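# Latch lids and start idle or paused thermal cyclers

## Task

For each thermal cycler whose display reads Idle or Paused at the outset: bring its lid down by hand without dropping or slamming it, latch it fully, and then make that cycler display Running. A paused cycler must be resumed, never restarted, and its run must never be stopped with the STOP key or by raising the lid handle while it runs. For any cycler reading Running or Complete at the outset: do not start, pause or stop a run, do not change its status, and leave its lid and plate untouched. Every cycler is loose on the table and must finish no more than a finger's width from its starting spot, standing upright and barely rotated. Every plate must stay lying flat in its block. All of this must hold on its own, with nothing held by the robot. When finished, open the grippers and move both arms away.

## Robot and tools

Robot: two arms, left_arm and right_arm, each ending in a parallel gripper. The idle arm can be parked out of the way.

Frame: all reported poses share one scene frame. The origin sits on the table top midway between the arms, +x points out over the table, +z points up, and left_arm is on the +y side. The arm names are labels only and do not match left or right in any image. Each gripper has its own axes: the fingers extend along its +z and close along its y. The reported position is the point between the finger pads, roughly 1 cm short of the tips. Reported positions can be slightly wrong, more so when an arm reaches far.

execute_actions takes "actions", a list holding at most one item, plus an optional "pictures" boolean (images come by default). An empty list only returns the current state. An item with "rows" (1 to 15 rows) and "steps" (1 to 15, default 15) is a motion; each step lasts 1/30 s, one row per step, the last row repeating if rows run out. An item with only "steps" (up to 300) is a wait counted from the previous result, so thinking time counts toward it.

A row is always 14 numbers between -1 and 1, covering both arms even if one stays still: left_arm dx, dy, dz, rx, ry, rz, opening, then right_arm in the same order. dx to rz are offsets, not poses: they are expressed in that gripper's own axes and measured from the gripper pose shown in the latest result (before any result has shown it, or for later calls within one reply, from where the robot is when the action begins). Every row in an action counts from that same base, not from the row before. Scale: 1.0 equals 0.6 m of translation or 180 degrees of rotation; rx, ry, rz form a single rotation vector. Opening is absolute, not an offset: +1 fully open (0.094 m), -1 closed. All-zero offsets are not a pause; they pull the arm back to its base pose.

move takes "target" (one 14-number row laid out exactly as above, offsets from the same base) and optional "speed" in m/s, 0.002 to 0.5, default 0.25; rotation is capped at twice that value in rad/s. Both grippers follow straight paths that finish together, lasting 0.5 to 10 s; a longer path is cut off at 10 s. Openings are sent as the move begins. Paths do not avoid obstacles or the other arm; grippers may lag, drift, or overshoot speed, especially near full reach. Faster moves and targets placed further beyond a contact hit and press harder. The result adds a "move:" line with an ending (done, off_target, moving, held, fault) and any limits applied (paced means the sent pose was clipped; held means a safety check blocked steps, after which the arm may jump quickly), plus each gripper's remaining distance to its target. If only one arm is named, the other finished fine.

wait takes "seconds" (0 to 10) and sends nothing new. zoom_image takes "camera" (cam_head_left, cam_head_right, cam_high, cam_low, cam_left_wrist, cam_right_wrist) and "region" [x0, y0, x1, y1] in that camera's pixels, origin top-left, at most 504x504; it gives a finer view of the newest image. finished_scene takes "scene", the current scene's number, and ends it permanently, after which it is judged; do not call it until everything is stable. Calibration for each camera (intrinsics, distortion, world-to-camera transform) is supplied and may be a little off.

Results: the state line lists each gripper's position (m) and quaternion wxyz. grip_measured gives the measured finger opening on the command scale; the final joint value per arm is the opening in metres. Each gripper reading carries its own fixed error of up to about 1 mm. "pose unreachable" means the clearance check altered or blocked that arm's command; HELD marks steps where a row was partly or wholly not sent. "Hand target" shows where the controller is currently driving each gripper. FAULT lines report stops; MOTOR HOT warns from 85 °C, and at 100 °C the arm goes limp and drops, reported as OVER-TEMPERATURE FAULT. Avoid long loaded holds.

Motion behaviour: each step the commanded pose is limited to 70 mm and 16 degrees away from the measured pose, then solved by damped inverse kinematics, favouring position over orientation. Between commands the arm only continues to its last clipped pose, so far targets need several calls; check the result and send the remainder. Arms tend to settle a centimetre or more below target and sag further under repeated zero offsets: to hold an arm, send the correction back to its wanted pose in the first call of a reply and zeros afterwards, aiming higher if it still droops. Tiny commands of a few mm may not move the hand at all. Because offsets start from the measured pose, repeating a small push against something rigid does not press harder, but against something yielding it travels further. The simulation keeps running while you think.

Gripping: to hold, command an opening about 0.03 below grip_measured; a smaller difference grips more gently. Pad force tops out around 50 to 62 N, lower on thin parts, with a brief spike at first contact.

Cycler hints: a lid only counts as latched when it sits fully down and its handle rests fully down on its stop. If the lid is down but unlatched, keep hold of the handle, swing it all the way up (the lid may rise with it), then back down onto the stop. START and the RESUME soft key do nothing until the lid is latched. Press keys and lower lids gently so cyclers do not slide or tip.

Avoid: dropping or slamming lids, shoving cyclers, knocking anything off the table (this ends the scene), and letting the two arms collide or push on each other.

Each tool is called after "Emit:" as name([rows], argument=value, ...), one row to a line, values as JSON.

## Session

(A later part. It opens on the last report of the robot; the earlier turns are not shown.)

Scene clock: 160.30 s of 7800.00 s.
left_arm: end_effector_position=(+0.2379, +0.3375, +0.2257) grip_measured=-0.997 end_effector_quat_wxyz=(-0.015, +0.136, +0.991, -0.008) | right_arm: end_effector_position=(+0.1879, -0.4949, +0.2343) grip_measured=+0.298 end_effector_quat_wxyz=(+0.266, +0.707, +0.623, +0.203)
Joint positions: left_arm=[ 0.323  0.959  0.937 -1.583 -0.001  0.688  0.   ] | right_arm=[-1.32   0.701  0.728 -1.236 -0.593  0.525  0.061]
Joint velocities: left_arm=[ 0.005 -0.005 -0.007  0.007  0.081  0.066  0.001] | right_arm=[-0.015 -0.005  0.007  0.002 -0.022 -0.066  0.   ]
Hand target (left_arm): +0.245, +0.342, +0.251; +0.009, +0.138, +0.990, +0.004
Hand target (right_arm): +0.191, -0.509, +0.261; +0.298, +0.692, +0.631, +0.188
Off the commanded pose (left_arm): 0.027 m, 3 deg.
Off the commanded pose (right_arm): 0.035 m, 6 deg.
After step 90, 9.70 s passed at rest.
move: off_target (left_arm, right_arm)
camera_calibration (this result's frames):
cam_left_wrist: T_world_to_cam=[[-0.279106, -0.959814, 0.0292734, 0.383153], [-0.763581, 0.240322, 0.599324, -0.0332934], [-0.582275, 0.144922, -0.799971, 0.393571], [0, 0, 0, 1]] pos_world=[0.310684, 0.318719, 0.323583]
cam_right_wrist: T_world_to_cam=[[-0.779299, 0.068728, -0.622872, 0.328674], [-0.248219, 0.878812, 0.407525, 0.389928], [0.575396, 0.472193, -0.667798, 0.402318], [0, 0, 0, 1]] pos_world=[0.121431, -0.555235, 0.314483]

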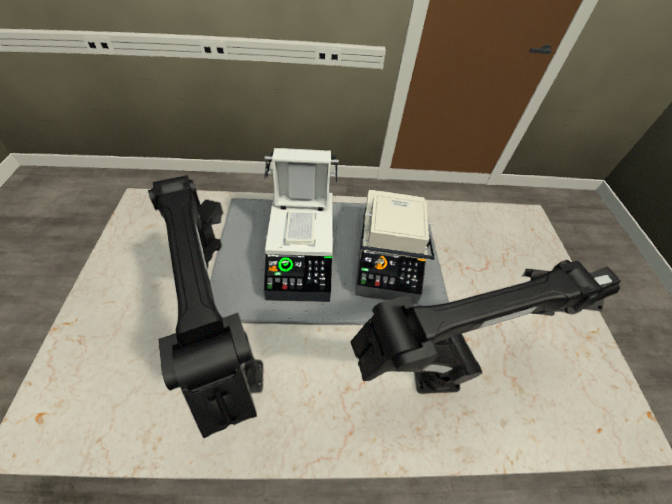

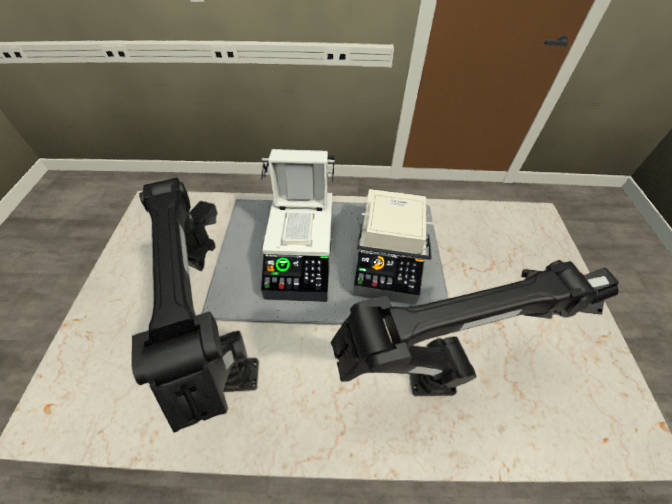

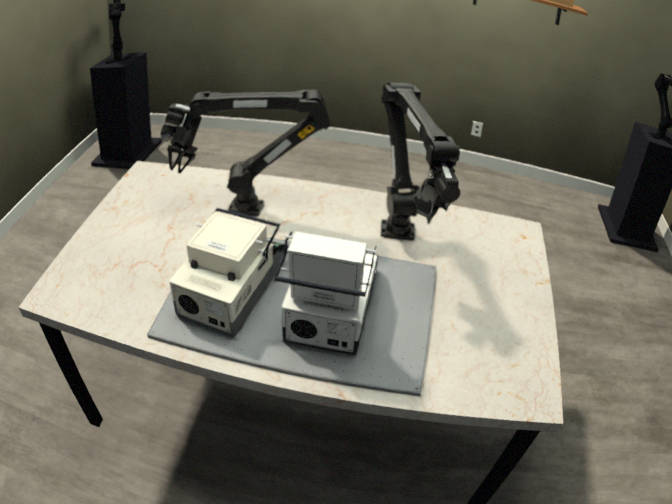

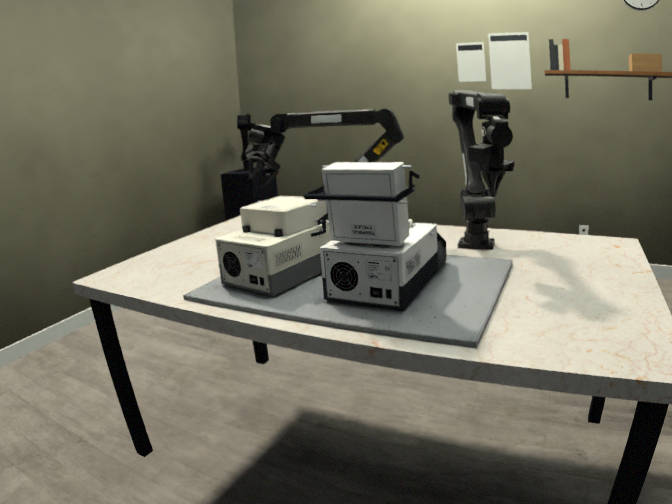

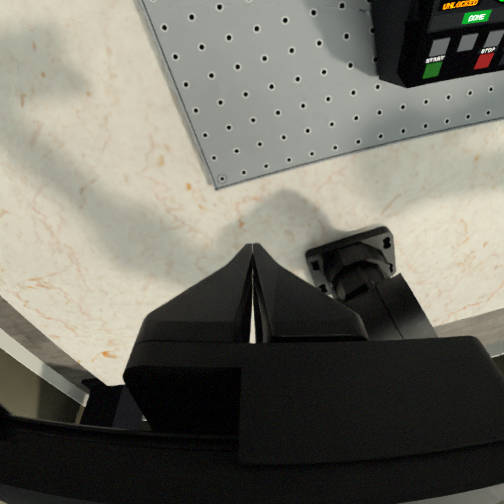

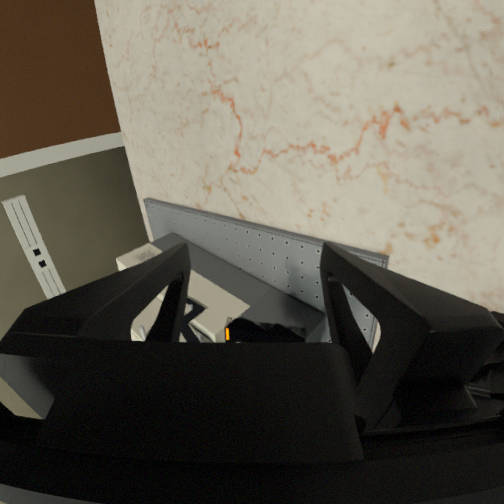

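Emit:
move(target=[0.15,0,-0.05,0,0,0,-1,0.67,0.04,0.06,0,0,0,-1], speed=0.15)

Scene clock: 172.57 s of 7800.00 s.
left_arm: end_effector_position=(+0.1578, +0.3632, +0.2567) grip_measured=-0.997 end_effector_quat_wxyz=(+0.013, +0.134, +0.991, +0.024) | right_arm: end_effector_position=(+0.2725, -0.1219, +0.1793) grip_measured=-0.977 end_effector_quat_wxyz=(+0.228, +0.585, +0.751, +0.203)
Joint positions: left_arm=[ 0.629  0.746  0.916 -1.688 -0.013  0.991  0.   ] | right_arm=[ 0.831  0.818  0.639 -0.931  0.432  2.089  0.001]
Joint velocities: left_arm=[-0.005 -0.015  0.012  0.017  0.022 -0.007 -0.   ] | right_arm=[ 0.005 -0.015 -0.002  0.012  0.051 -0.022  0.   ]
Hand target (left_arm): +0.153, +0.361, +0.258; +0.008, +0.136, +0.990, +0.022
Hand target (right_arm): +0.283, -0.106, +0.206; +0.228, +0.589, +0.737, +0.239
Off the commanded pose (left_arm): 0.006 m, 5 deg.
Off the commanded pose (right_arm): 0.033 m, 21 deg; orientation clipped at the last step of the last action.
joint sent to its limit (left arm) — the command would take joint 4 (wrist pitch) past its lower limit, so that joint was sent only as far as its limit.
joint sent to its limit (right arm) — the command would take joint 6 (wrist roll) past its upper limit, so that joint was sent only as far as its limit.
After step 90, 6.20 s passed at rest.
move: off_target (left_arm, right_arm); limits=paced
camera_calibration (this result's frames):
cam_left_wrist: T_world_to_cam=[[-0.275874, -0.960222, -0.0432059, 0.402827], [-0.800855, 0.204766, 0.562763, -0.0910477], [-0.53153, 0.189853, -0.825488, 0.350262], [0, 0, 0, 1]] pos_world=[0.224388, 0.338948, 0.35778]
cam_right_wrist: T_world_to_cam=[[-0.787516, -0.246671, -0.564776, 0.288156], [-0.513376, 0.769581, 0.379723, 0.169452], [0.340974, 0.588981, -0.732693, 0.230551], [0, 0, 0, 1]] pos_world=[0.235308, -0.195117, 0.267322]

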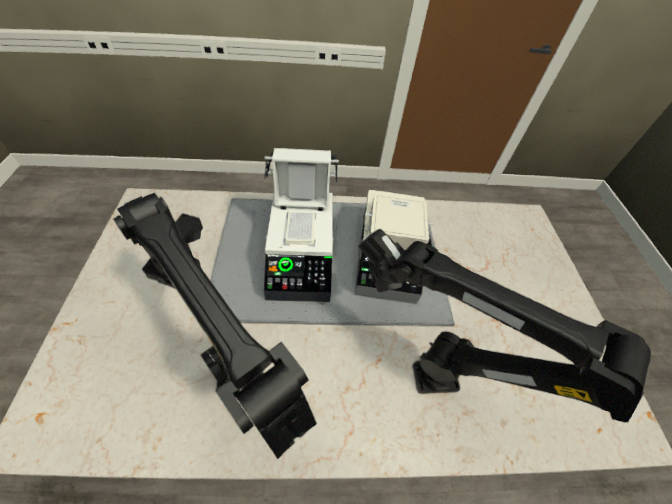

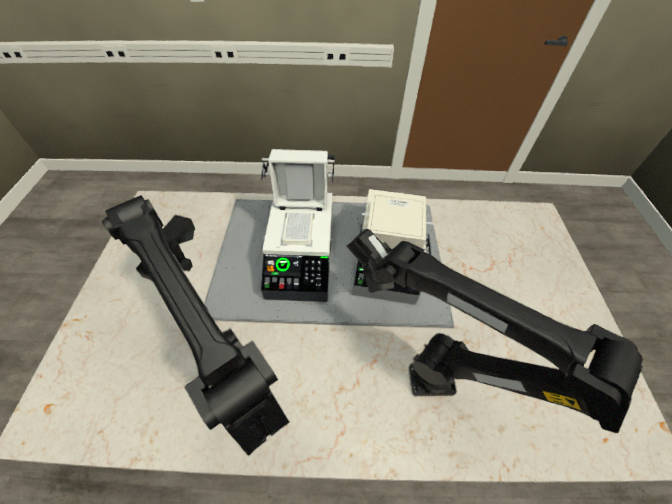

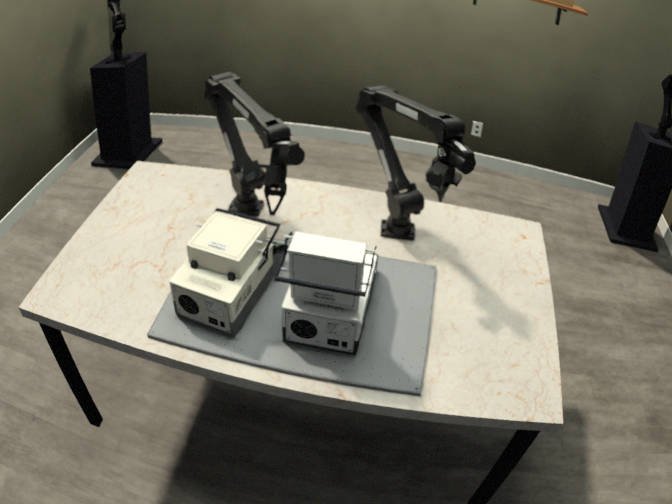

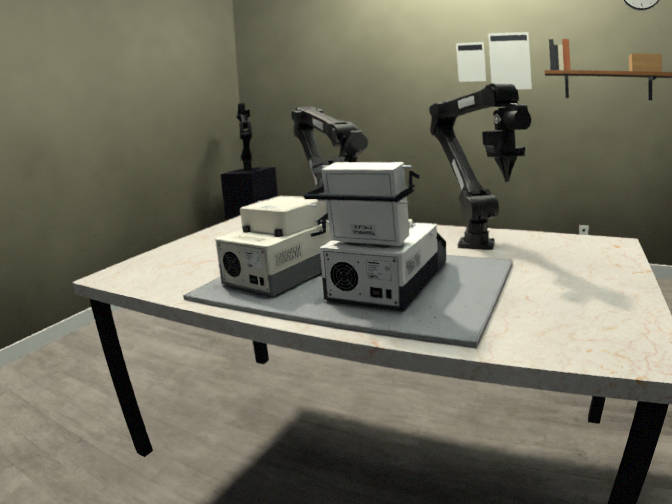

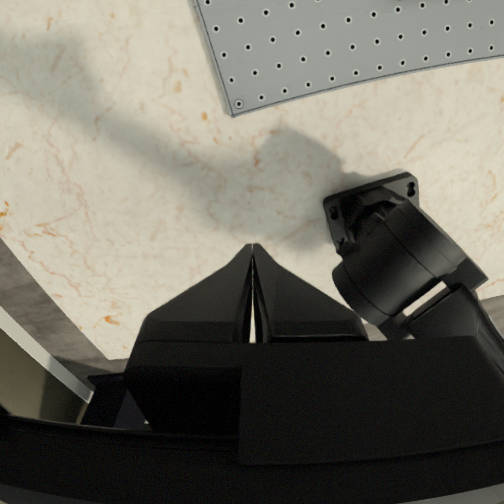

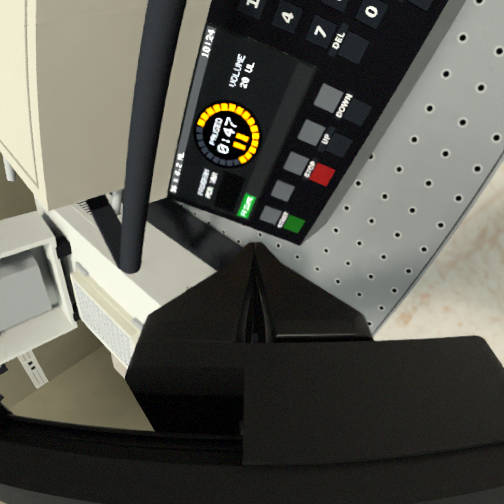

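Emit:
move(target=[0,0,0,0,0,0,-1,0.02,0.017,0.05,0,0,0,-1], speed=0.04)

Scene clock: 184.00 s of 7800.00 s.
left_arm: end_effector_position=(+0.1578, +0.3632, +0.2567) grip_measured=-0.997 end_effector_quat_wxyz=(+0.013, +0.135, +0.990, +0.024) | right_arm: end_effector_position=(+0.2907, -0.1078, +0.1610) grip_measured=-0.977 end_effector_quat_wxyz=(+0.227, +0.588, +0.751, +0.199)
Joint positions: left_arm=[ 0.629  0.746  0.916 -1.688 -0.013  0.994  0.   ] | right_arm=[ 0.812  0.916  0.639 -0.835  0.423  2.078  0.001]
Joint velocities: left_arm=[ 0.005 -0.015 -0.002 -0.012  0.066 -0.037 -0.   ] | right_arm=[-0.005 -0.024  0.012 -0.007  0.007  0.051 -0.001]
Hand target (left_arm): +0.158, +0.363, +0.257; +0.013, +0.134, +0.991, +0.024
Hand target (right_arm): +0.295, -0.106, +0.159; +0.228, +0.585, +0.751, +0.203
Off the commanded pose (left_arm): 0.000 m, 0 deg.
Off the commanded pose (right_arm): 0.005 m, 1 deg.
After step 90, 7.30 s passed at rest.
move: done
camera_calibration (this result's frames):
cam_left_wrist: T_world_to_cam=[[-0.278438, -0.95948, -0.043254, 0.402974], [-0.800239, 0.206852, 0.562876, -0.0919317], [-0.531121, 0.19134, -0.825409, 0.349637], [0, 0, 0, 1]] pos_world=[0.224336, 0.338762, 0.35777]
cam_right_wrist: T_world_to_cam=[[-0.792813, -0.243916, -0.558527, 0.296454], [-0.506105, 0.774073, 0.380353, 0.173167], [0.339567, 0.584223, -0.737142, 0.203256], [0, 0, 0, 1]] pos_world=[0.253654, -0.180481, 0.249542]

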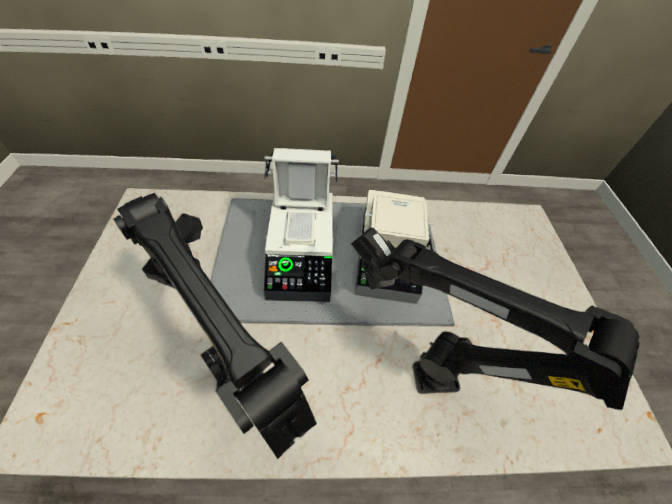

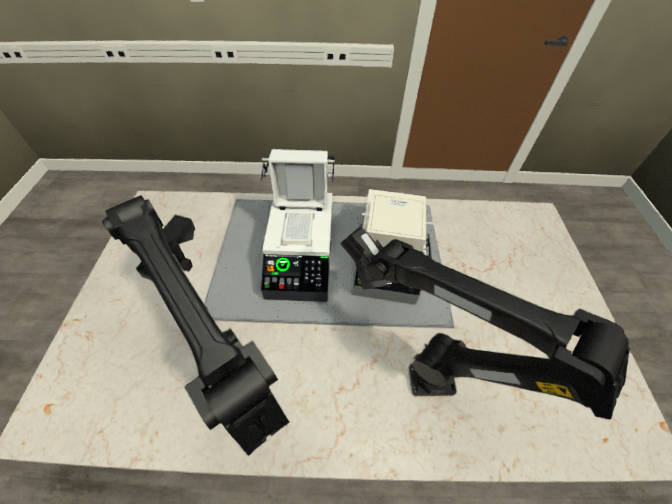

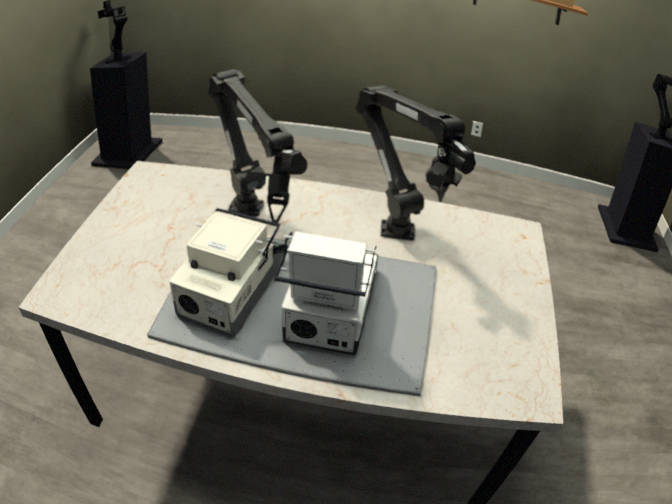

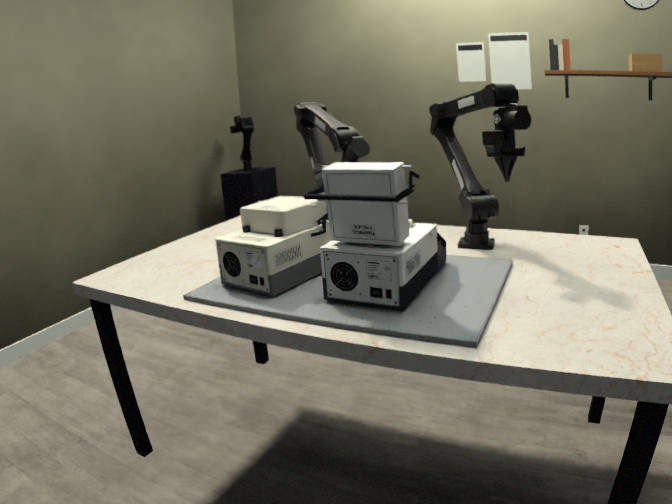

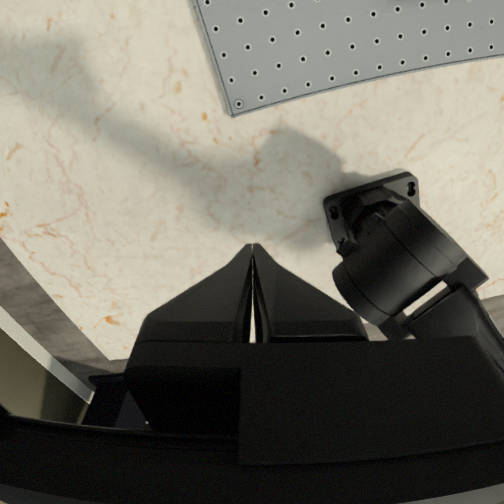

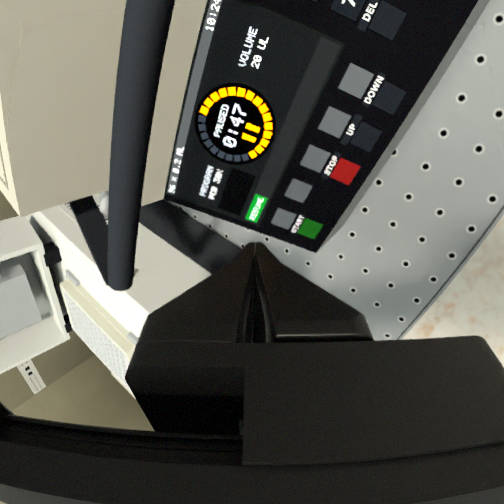

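Emit:
move(target=[0,0,0,0,0,0,-1,0.004,-0.014,0.04,0,0,0,-1], speed=0.02)

Scene clock: 190.57 s of 7800.00 s.
left_arm: end_effector_position=(+0.1578, +0.3632, +0.2567) grip_measured=-0.997 end_effector_quat_wxyz=(+0.013, +0.135, +0.990, +0.024) | right_arm: end_effector_position=(+0.2933, -0.1071, +0.1397) grip_measured=-0.977 end_effector_quat_wxyz=(+0.226, +0.590, +0.750, +0.197)
Joint positions: left_arm=[ 0.629  0.746  0.916 -1.688 -0.013  0.994  0.   ] | right_arm=[ 0.806  0.951  0.6   -0.765  0.42   2.077  0.001]
Joint velocities: left_arm=[-0.005 -0.005  0.012 -0.012 -0.022 -0.066 -0.001] | right_arm=[-0.015 -0.005  0.012 -0.017 -0.022 -0.051  0.001]
Hand target (left_arm): +0.158, +0.363, +0.257; +0.013, +0.135, +0.990, +0.024
Hand target (right_arm): +0.297, -0.106, +0.137; +0.227, +0.588, +0.751, +0.199
Off the commanded pose (left_arm): 0.000 m, 0 deg.
Off the commanded pose (right_arm): 0.005 m, 0 deg.
After step 90, 2.03 s passed at rest.
move: done
camera_calibration (this result's frames):
cam_left_wrist: T_world_to_cam=[[-0.278438, -0.95948, -0.043254, 0.402974], [-0.800239, 0.206852, 0.562876, -0.0919317], [-0.531121, 0.19134, -0.825409, 0.349637], [0, 0, 0, 1]] pos_world=[0.224336, 0.338762, 0.35777]
cam_right_wrist: T_world_to_cam=[[-0.79621, -0.241298, -0.554819, 0.2875], [-0.501262, 0.776609, 0.381595, 0.180714], [0.3388, 0.58194, -0.739298, 0.186497], [0, 0, 0, 1]] pos_world=[0.256311, -0.179501, 0.228427]

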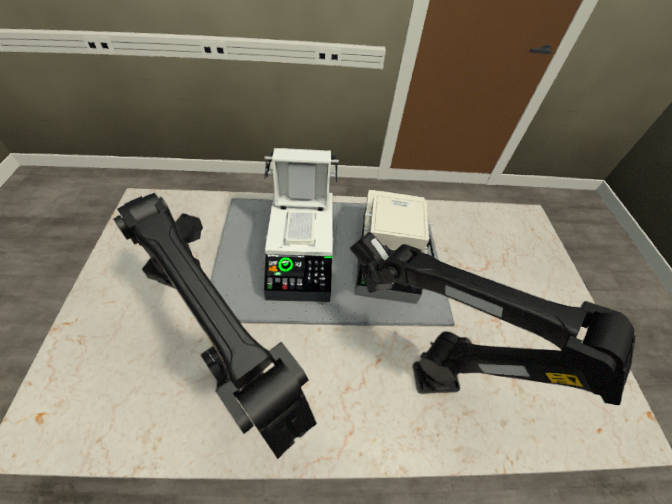

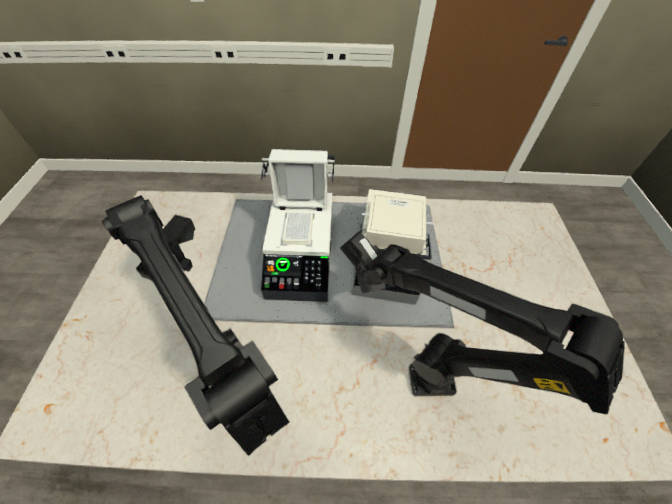

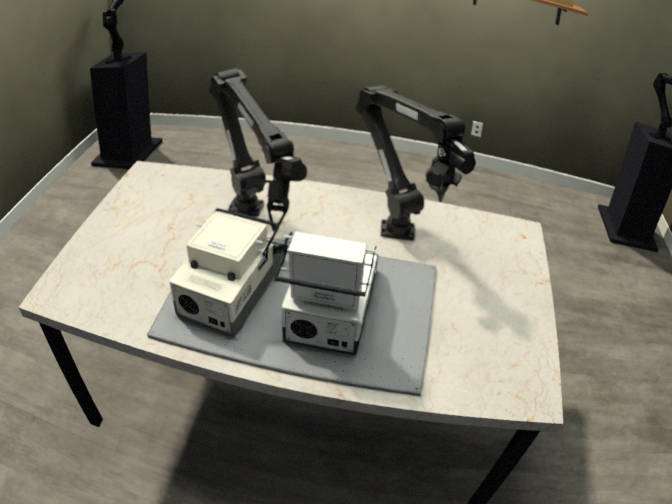

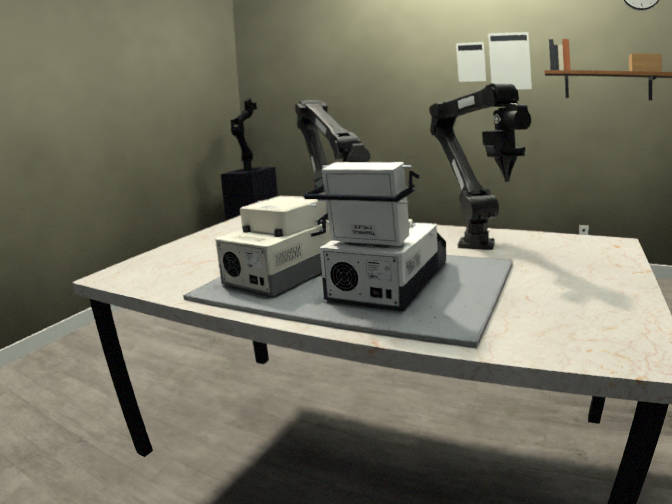

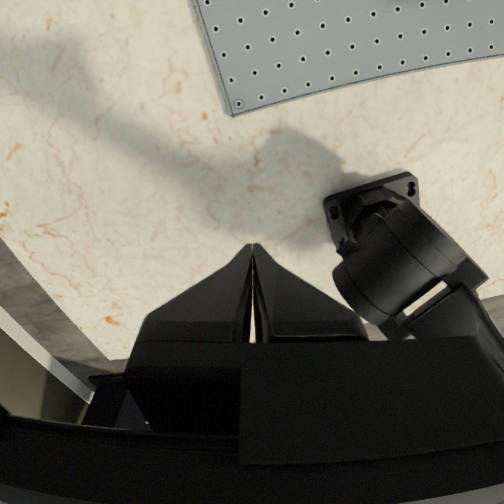

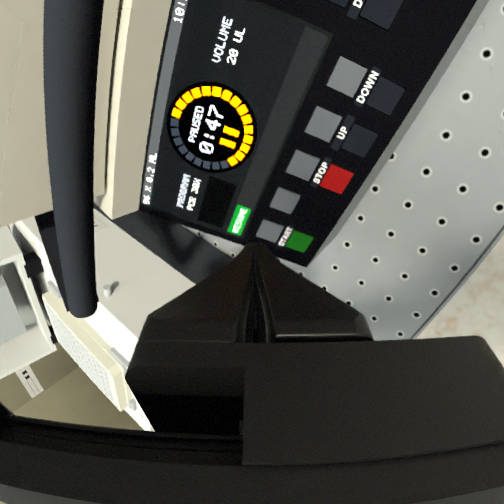

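Emit:
move(target=[0,0,0,0,0,0,-1,0.004,-0.018,0.05,0,0,0,-1], speed=0.015)

Scene clock: 199.37 s of 7800.00 s.
left_arm: end_effector_position=(+0.1578, +0.3632, +0.2567) grip_measured=-0.997 end_effector_quat_wxyz=(+0.013, +0.135, +0.990, +0.024) | right_arm: end_effector_position=(+0.2976, -0.1065, +0.1121) grip_measured=-0.977 end_effector_quat_wxyz=(+0.226, +0.592, +0.749, +0.195)
Joint positions: left_arm=[ 0.629  0.746  0.916 -1.688 -0.013  0.994  0.   ] | right_arm=[ 0.795  1.006  0.554 -0.665  0.416  2.073  0.001]
Joint velocities: left_arm=[-0.005 -0.015  0.017 -0.007 -0.022  0.007  0.001] | right_arm=[-0.005 -0.005 -0.007  0.002 -0.007  0.022  0.   ]
Hand target (left_arm): +0.158, +0.363, +0.257; +0.013, +0.135, +0.990, +0.024
Hand target (right_arm): +0.301, -0.106, +0.109; +0.226, +0.590, +0.750, +0.197
Off the commanded pose (left_arm): 0.000 m, 0 deg.
Off the commanded pose (right_arm): 0.005 m, 0 deg.
After step 90, 3.43 s passed at rest.
move: done
camera_calibration (this result's frames):
cam_left_wrist: T_world_to_cam=[[-0.278438, -0.95948, -0.043254, 0.402974], [-0.800239, 0.206852, 0.562876, -0.0919317], [-0.531121, 0.19134, -0.825409, 0.349637], [0, 0, 0, 1]] pos_world=[0.224336, 0.338762, 0.35777]
cam_right_wrist: T_world_to_cam=[[-0.799763, -0.236356, -0.551829, 0.27705], [-0.494986, 0.779736, 0.383408, 0.191193], [0.33966, 0.579783, -0.740596, 0.163976], [0, 0, 0, 1]] pos_world=[0.260516, -0.178668, 0.201019]

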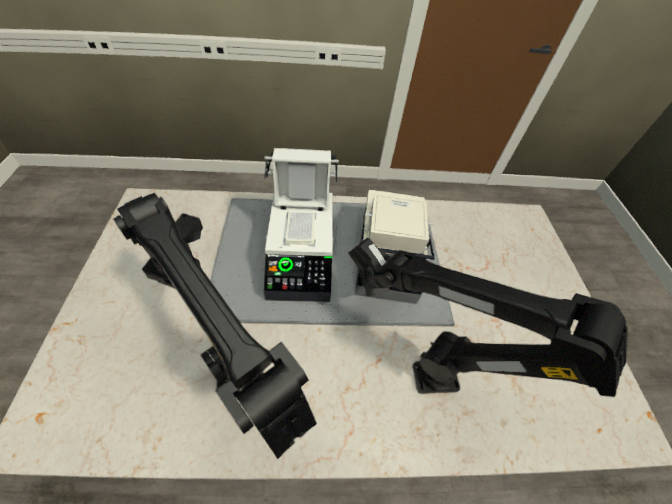

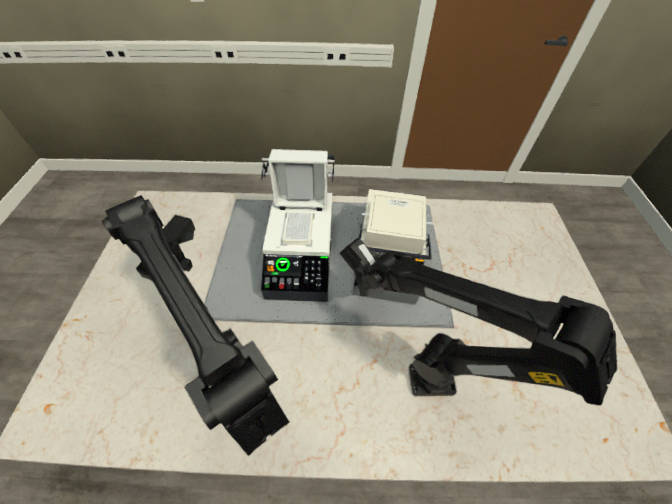

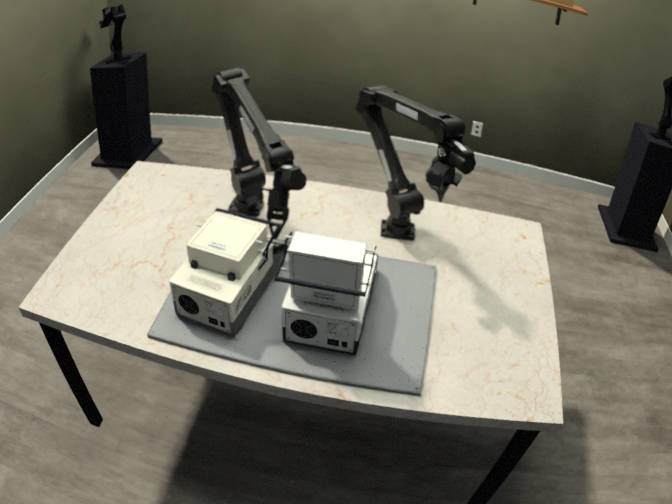

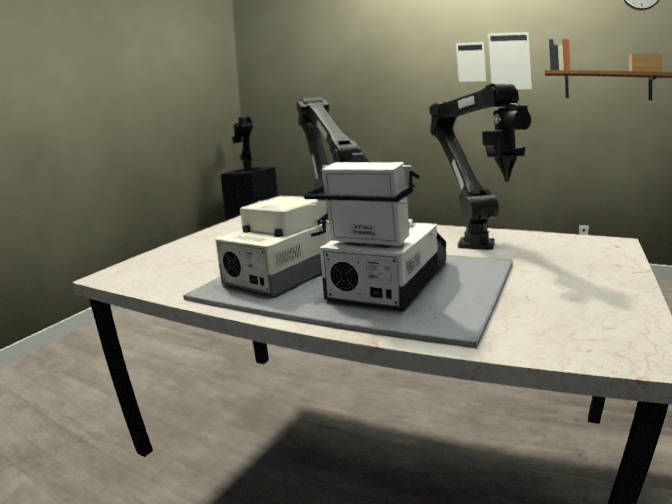

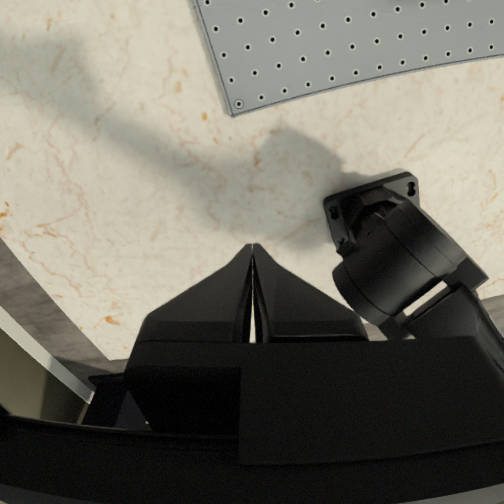

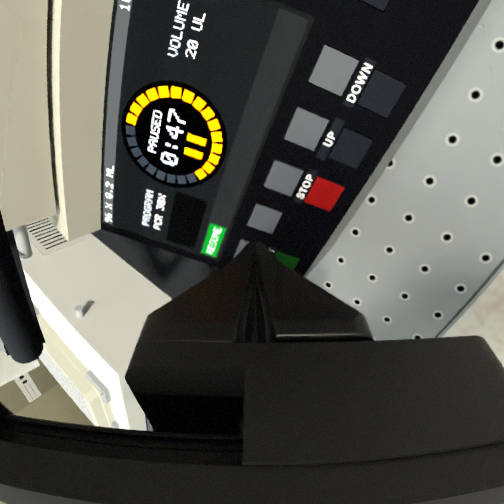

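Emit:
move(target=[0,0,0,0,0,0,-1,0.002,0.0,0.03,0,0,0,-1], speed=0.015)

Scene clock: 209.90 s of 7800.00 s.
left_arm: end_effector_position=(+0.1578, +0.3632, +0.2567) grip_measured=-0.997 end_effector_quat_wxyz=(+0.013, +0.135, +0.990, +0.024) | right_arm: end_effector_position=(+0.3037, -0.1042, +0.1018) grip_measured=-0.977 end_effector_quat_wxyz=(+0.224, +0.594, +0.747, +0.195)
Joint positions: left_arm=[ 0.629  0.746  0.916 -1.688 -0.013  0.994  0.   ] | right_arm=[ 0.783  1.044  0.547 -0.616  0.409  2.067  0.001]
Joint velocities: left_arm=[-0.005 -0.024  0.037 -0.002 -0.007 -0.022 -0.001] | right_arm=[ 0.005  0.005 -0.012 -0.002 -0.037 -0.066 -0.001]
Hand target (left_arm): +0.158, +0.363, +0.257; +0.013, +0.135, +0.990, +0.024
Hand target (right_arm): +0.307, -0.105, +0.097; +0.226, +0.592, +0.749, +0.195
Off the commanded pose (left_arm): 0.000 m, 0 deg.
Off the commanded pose (right_arm): 0.006 m, 0 deg.
After step 90, 6.10 s passed at rest.
move: done
camera_calibration (this result's frames):
cam_left_wrist: T_world_to_cam=[[-0.278438, -0.95948, -0.043254, 0.402974], [-0.800239, 0.206852, 0.562876, -0.0919317], [-0.531121, 0.19134, -0.825409, 0.349637], [0, 0, 0, 1]] pos_world=[0.224336, 0.338762, 0.35777]
cam_right_wrist: T_world_to_cam=[[-0.80212, -0.232064, -0.550226, 0.27776], [-0.49086, 0.780967, 0.386195, 0.194994], [0.340087, 0.579859, -0.740341, 0.15279], [0, 0, 0, 1]] pos_world=[0.26655, -0.176422, 0.190642]

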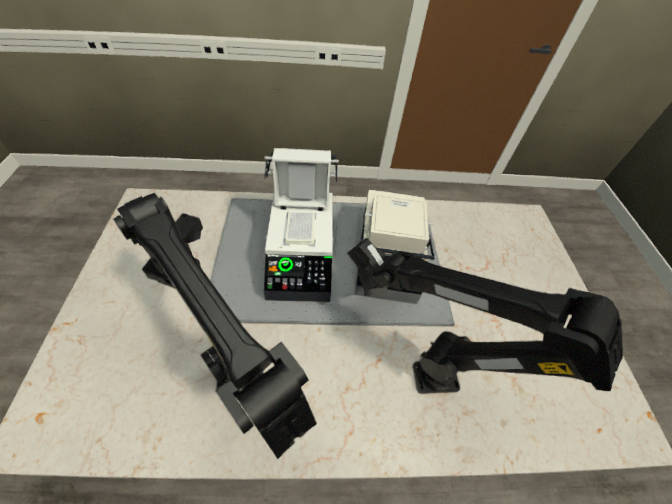

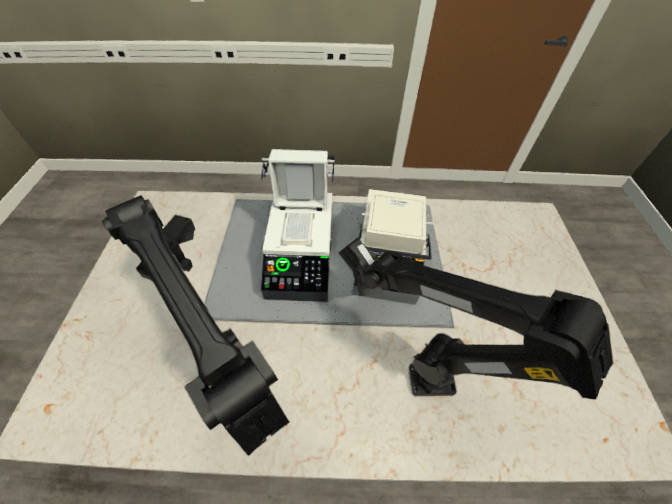

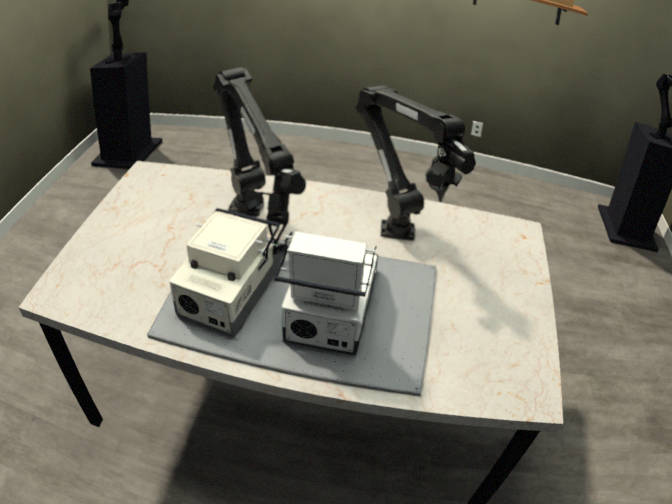

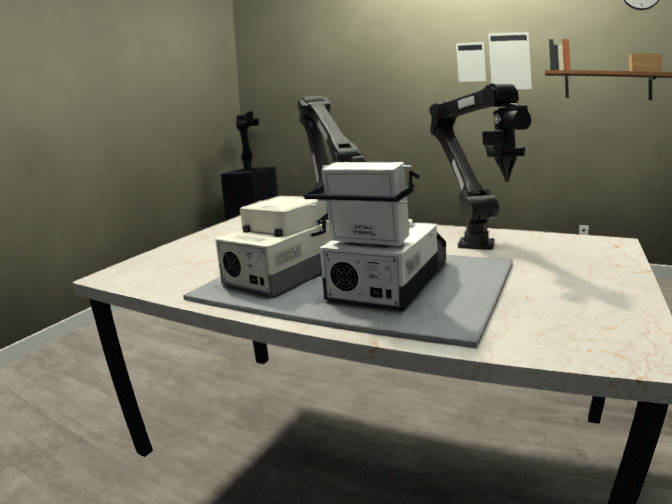

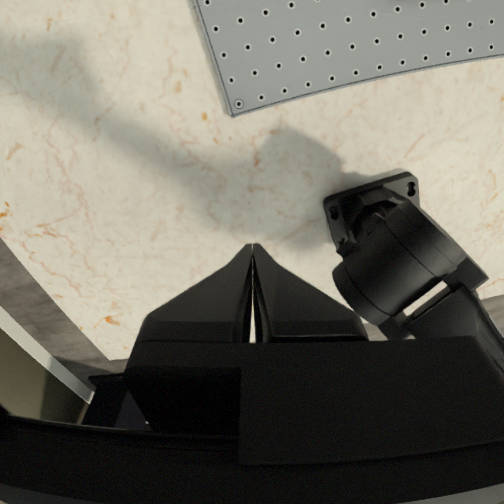

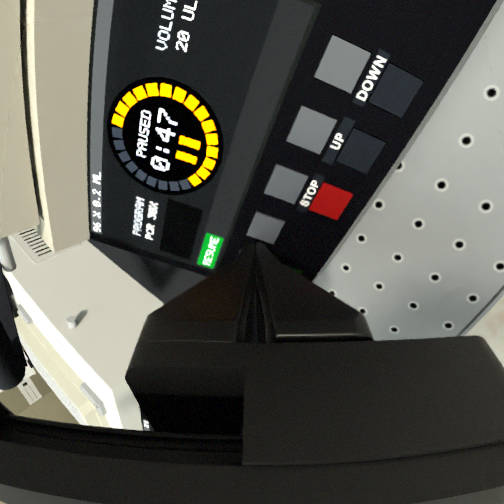

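Still free; continue.

Emit:
move(target=[0,0,0,0,0,0,-1,0.0,0.005,0.03,0,0,0,-1], speed=0.015)

Scene clock: 214.47 s of 7800.00 s.
left_arm: end_effector_position=(+0.1578, +0.3632, +0.2567) grip_measured=-0.997 end_effector_quat_wxyz=(+0.013, +0.135, +0.990, +0.024) | right_arm: end_effector_position=(+0.3077, -0.0997, +0.1029) grip_measured=-0.977 end_effector_quat_wxyz=(+0.223, +0.591, +0.747, +0.206)
Joint positions: left_arm=[ 0.629  0.746  0.916 -1.688 -0.013  0.994  0.   ] | right_arm=[ 0.779  1.049  0.547 -0.587  0.401  2.056  0.001]
Joint velocities: left_arm=[-0.005  0.015 -0.017  0.002  0.037 -0.037  0.   ] | right_arm=[-0.005  0.005 -0.002  0.007  0.007 -0.051 -0.   ]
Hand target (left_arm): +0.158, +0.363, +0.257; +0.013, +0.135, +0.990, +0.024
Hand target (right_arm): +0.315, -0.104, +0.089; +0.224, +0.595, +0.747, +0.194
Off the commanded pose (left_arm): 0.000 m, 0 deg.
Off the commanded pose (right_arm): 0.017 m, 1 deg.
After step 90, 0.13 s passed at rest.
move: off_target (right_arm)
camera_calibration (this result's frames):
cam_left_wrist: T_world_to_cam=[[-0.278438, -0.95948, -0.043254, 0.402974], [-0.800239, 0.206852, 0.562876, -0.0919317], [-0.531121, 0.19134, -0.825409, 0.349637], [0, 0, 0, 1]] pos_world=[0.224336, 0.338762, 0.35777]
cam_right_wrist: T_world_to_cam=[[-0.793255, -0.23055, -0.563554, 0.2814], [-0.503041, 0.769626, 0.393224, 0.194888], [0.343068, 0.595417, -0.726487, 0.148803], [0, 0, 0, 1]] pos_world=[0.270209, -0.173714, 0.190053]

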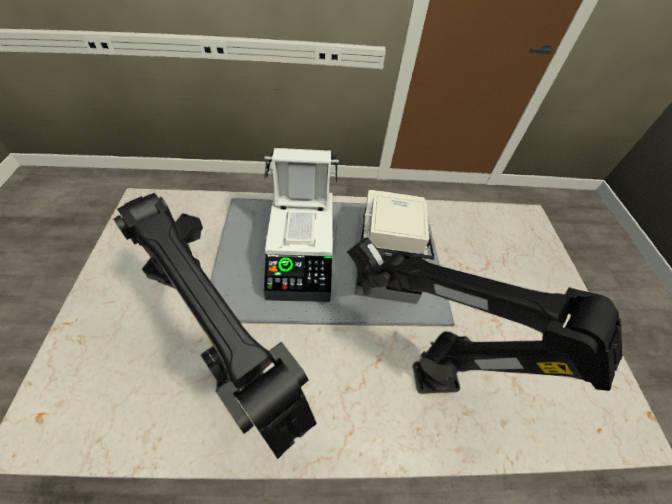

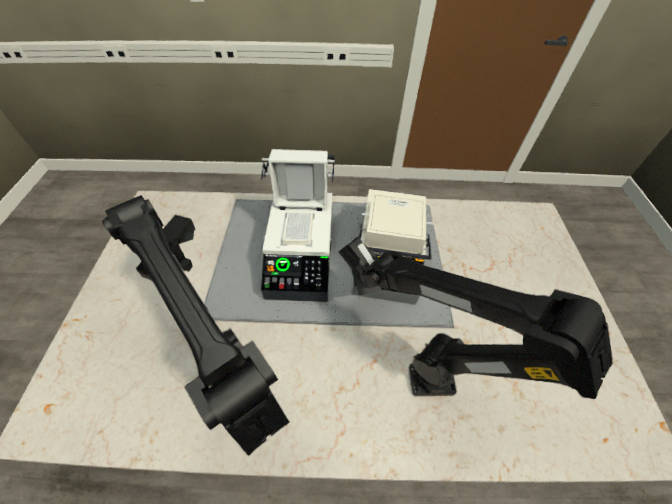

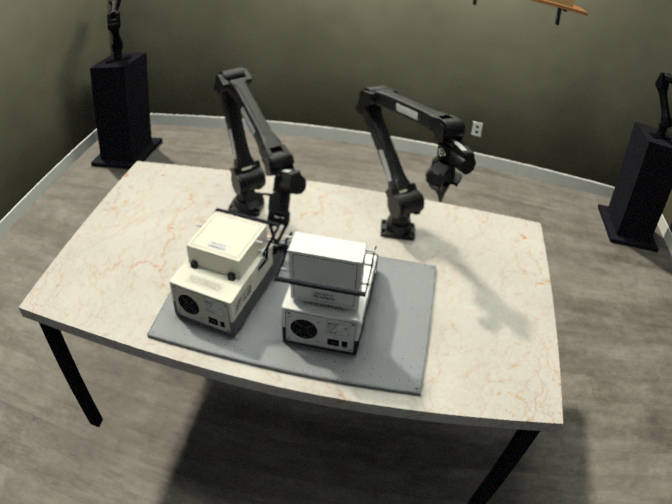

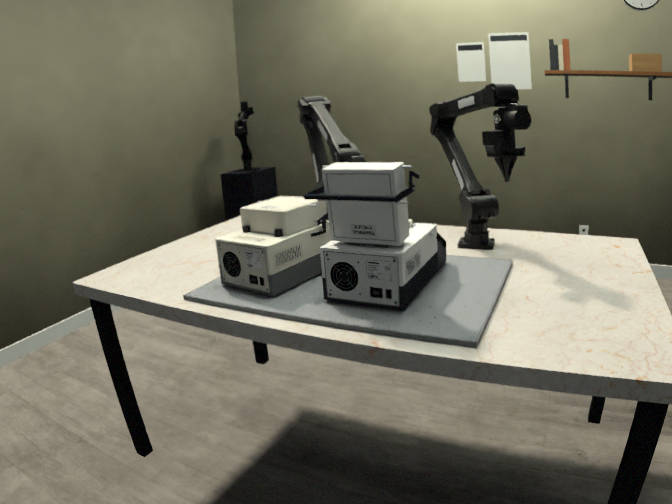

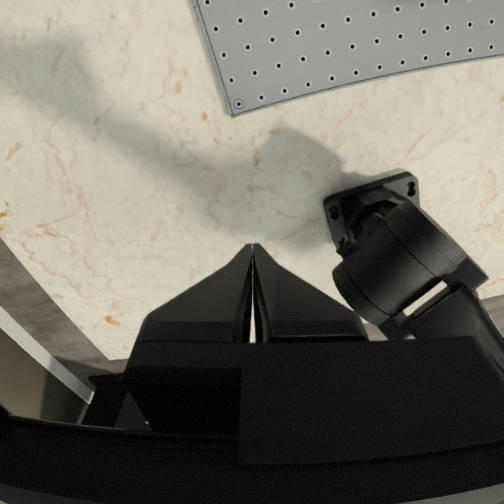

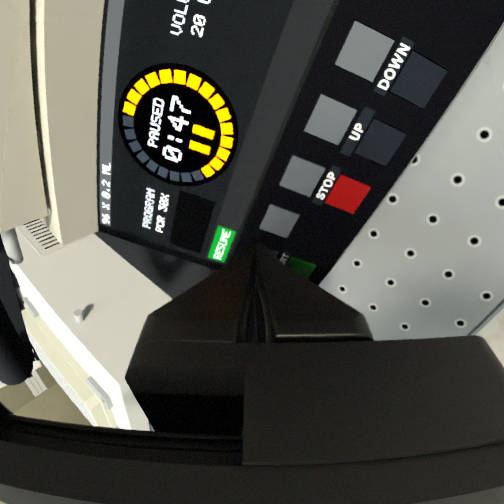

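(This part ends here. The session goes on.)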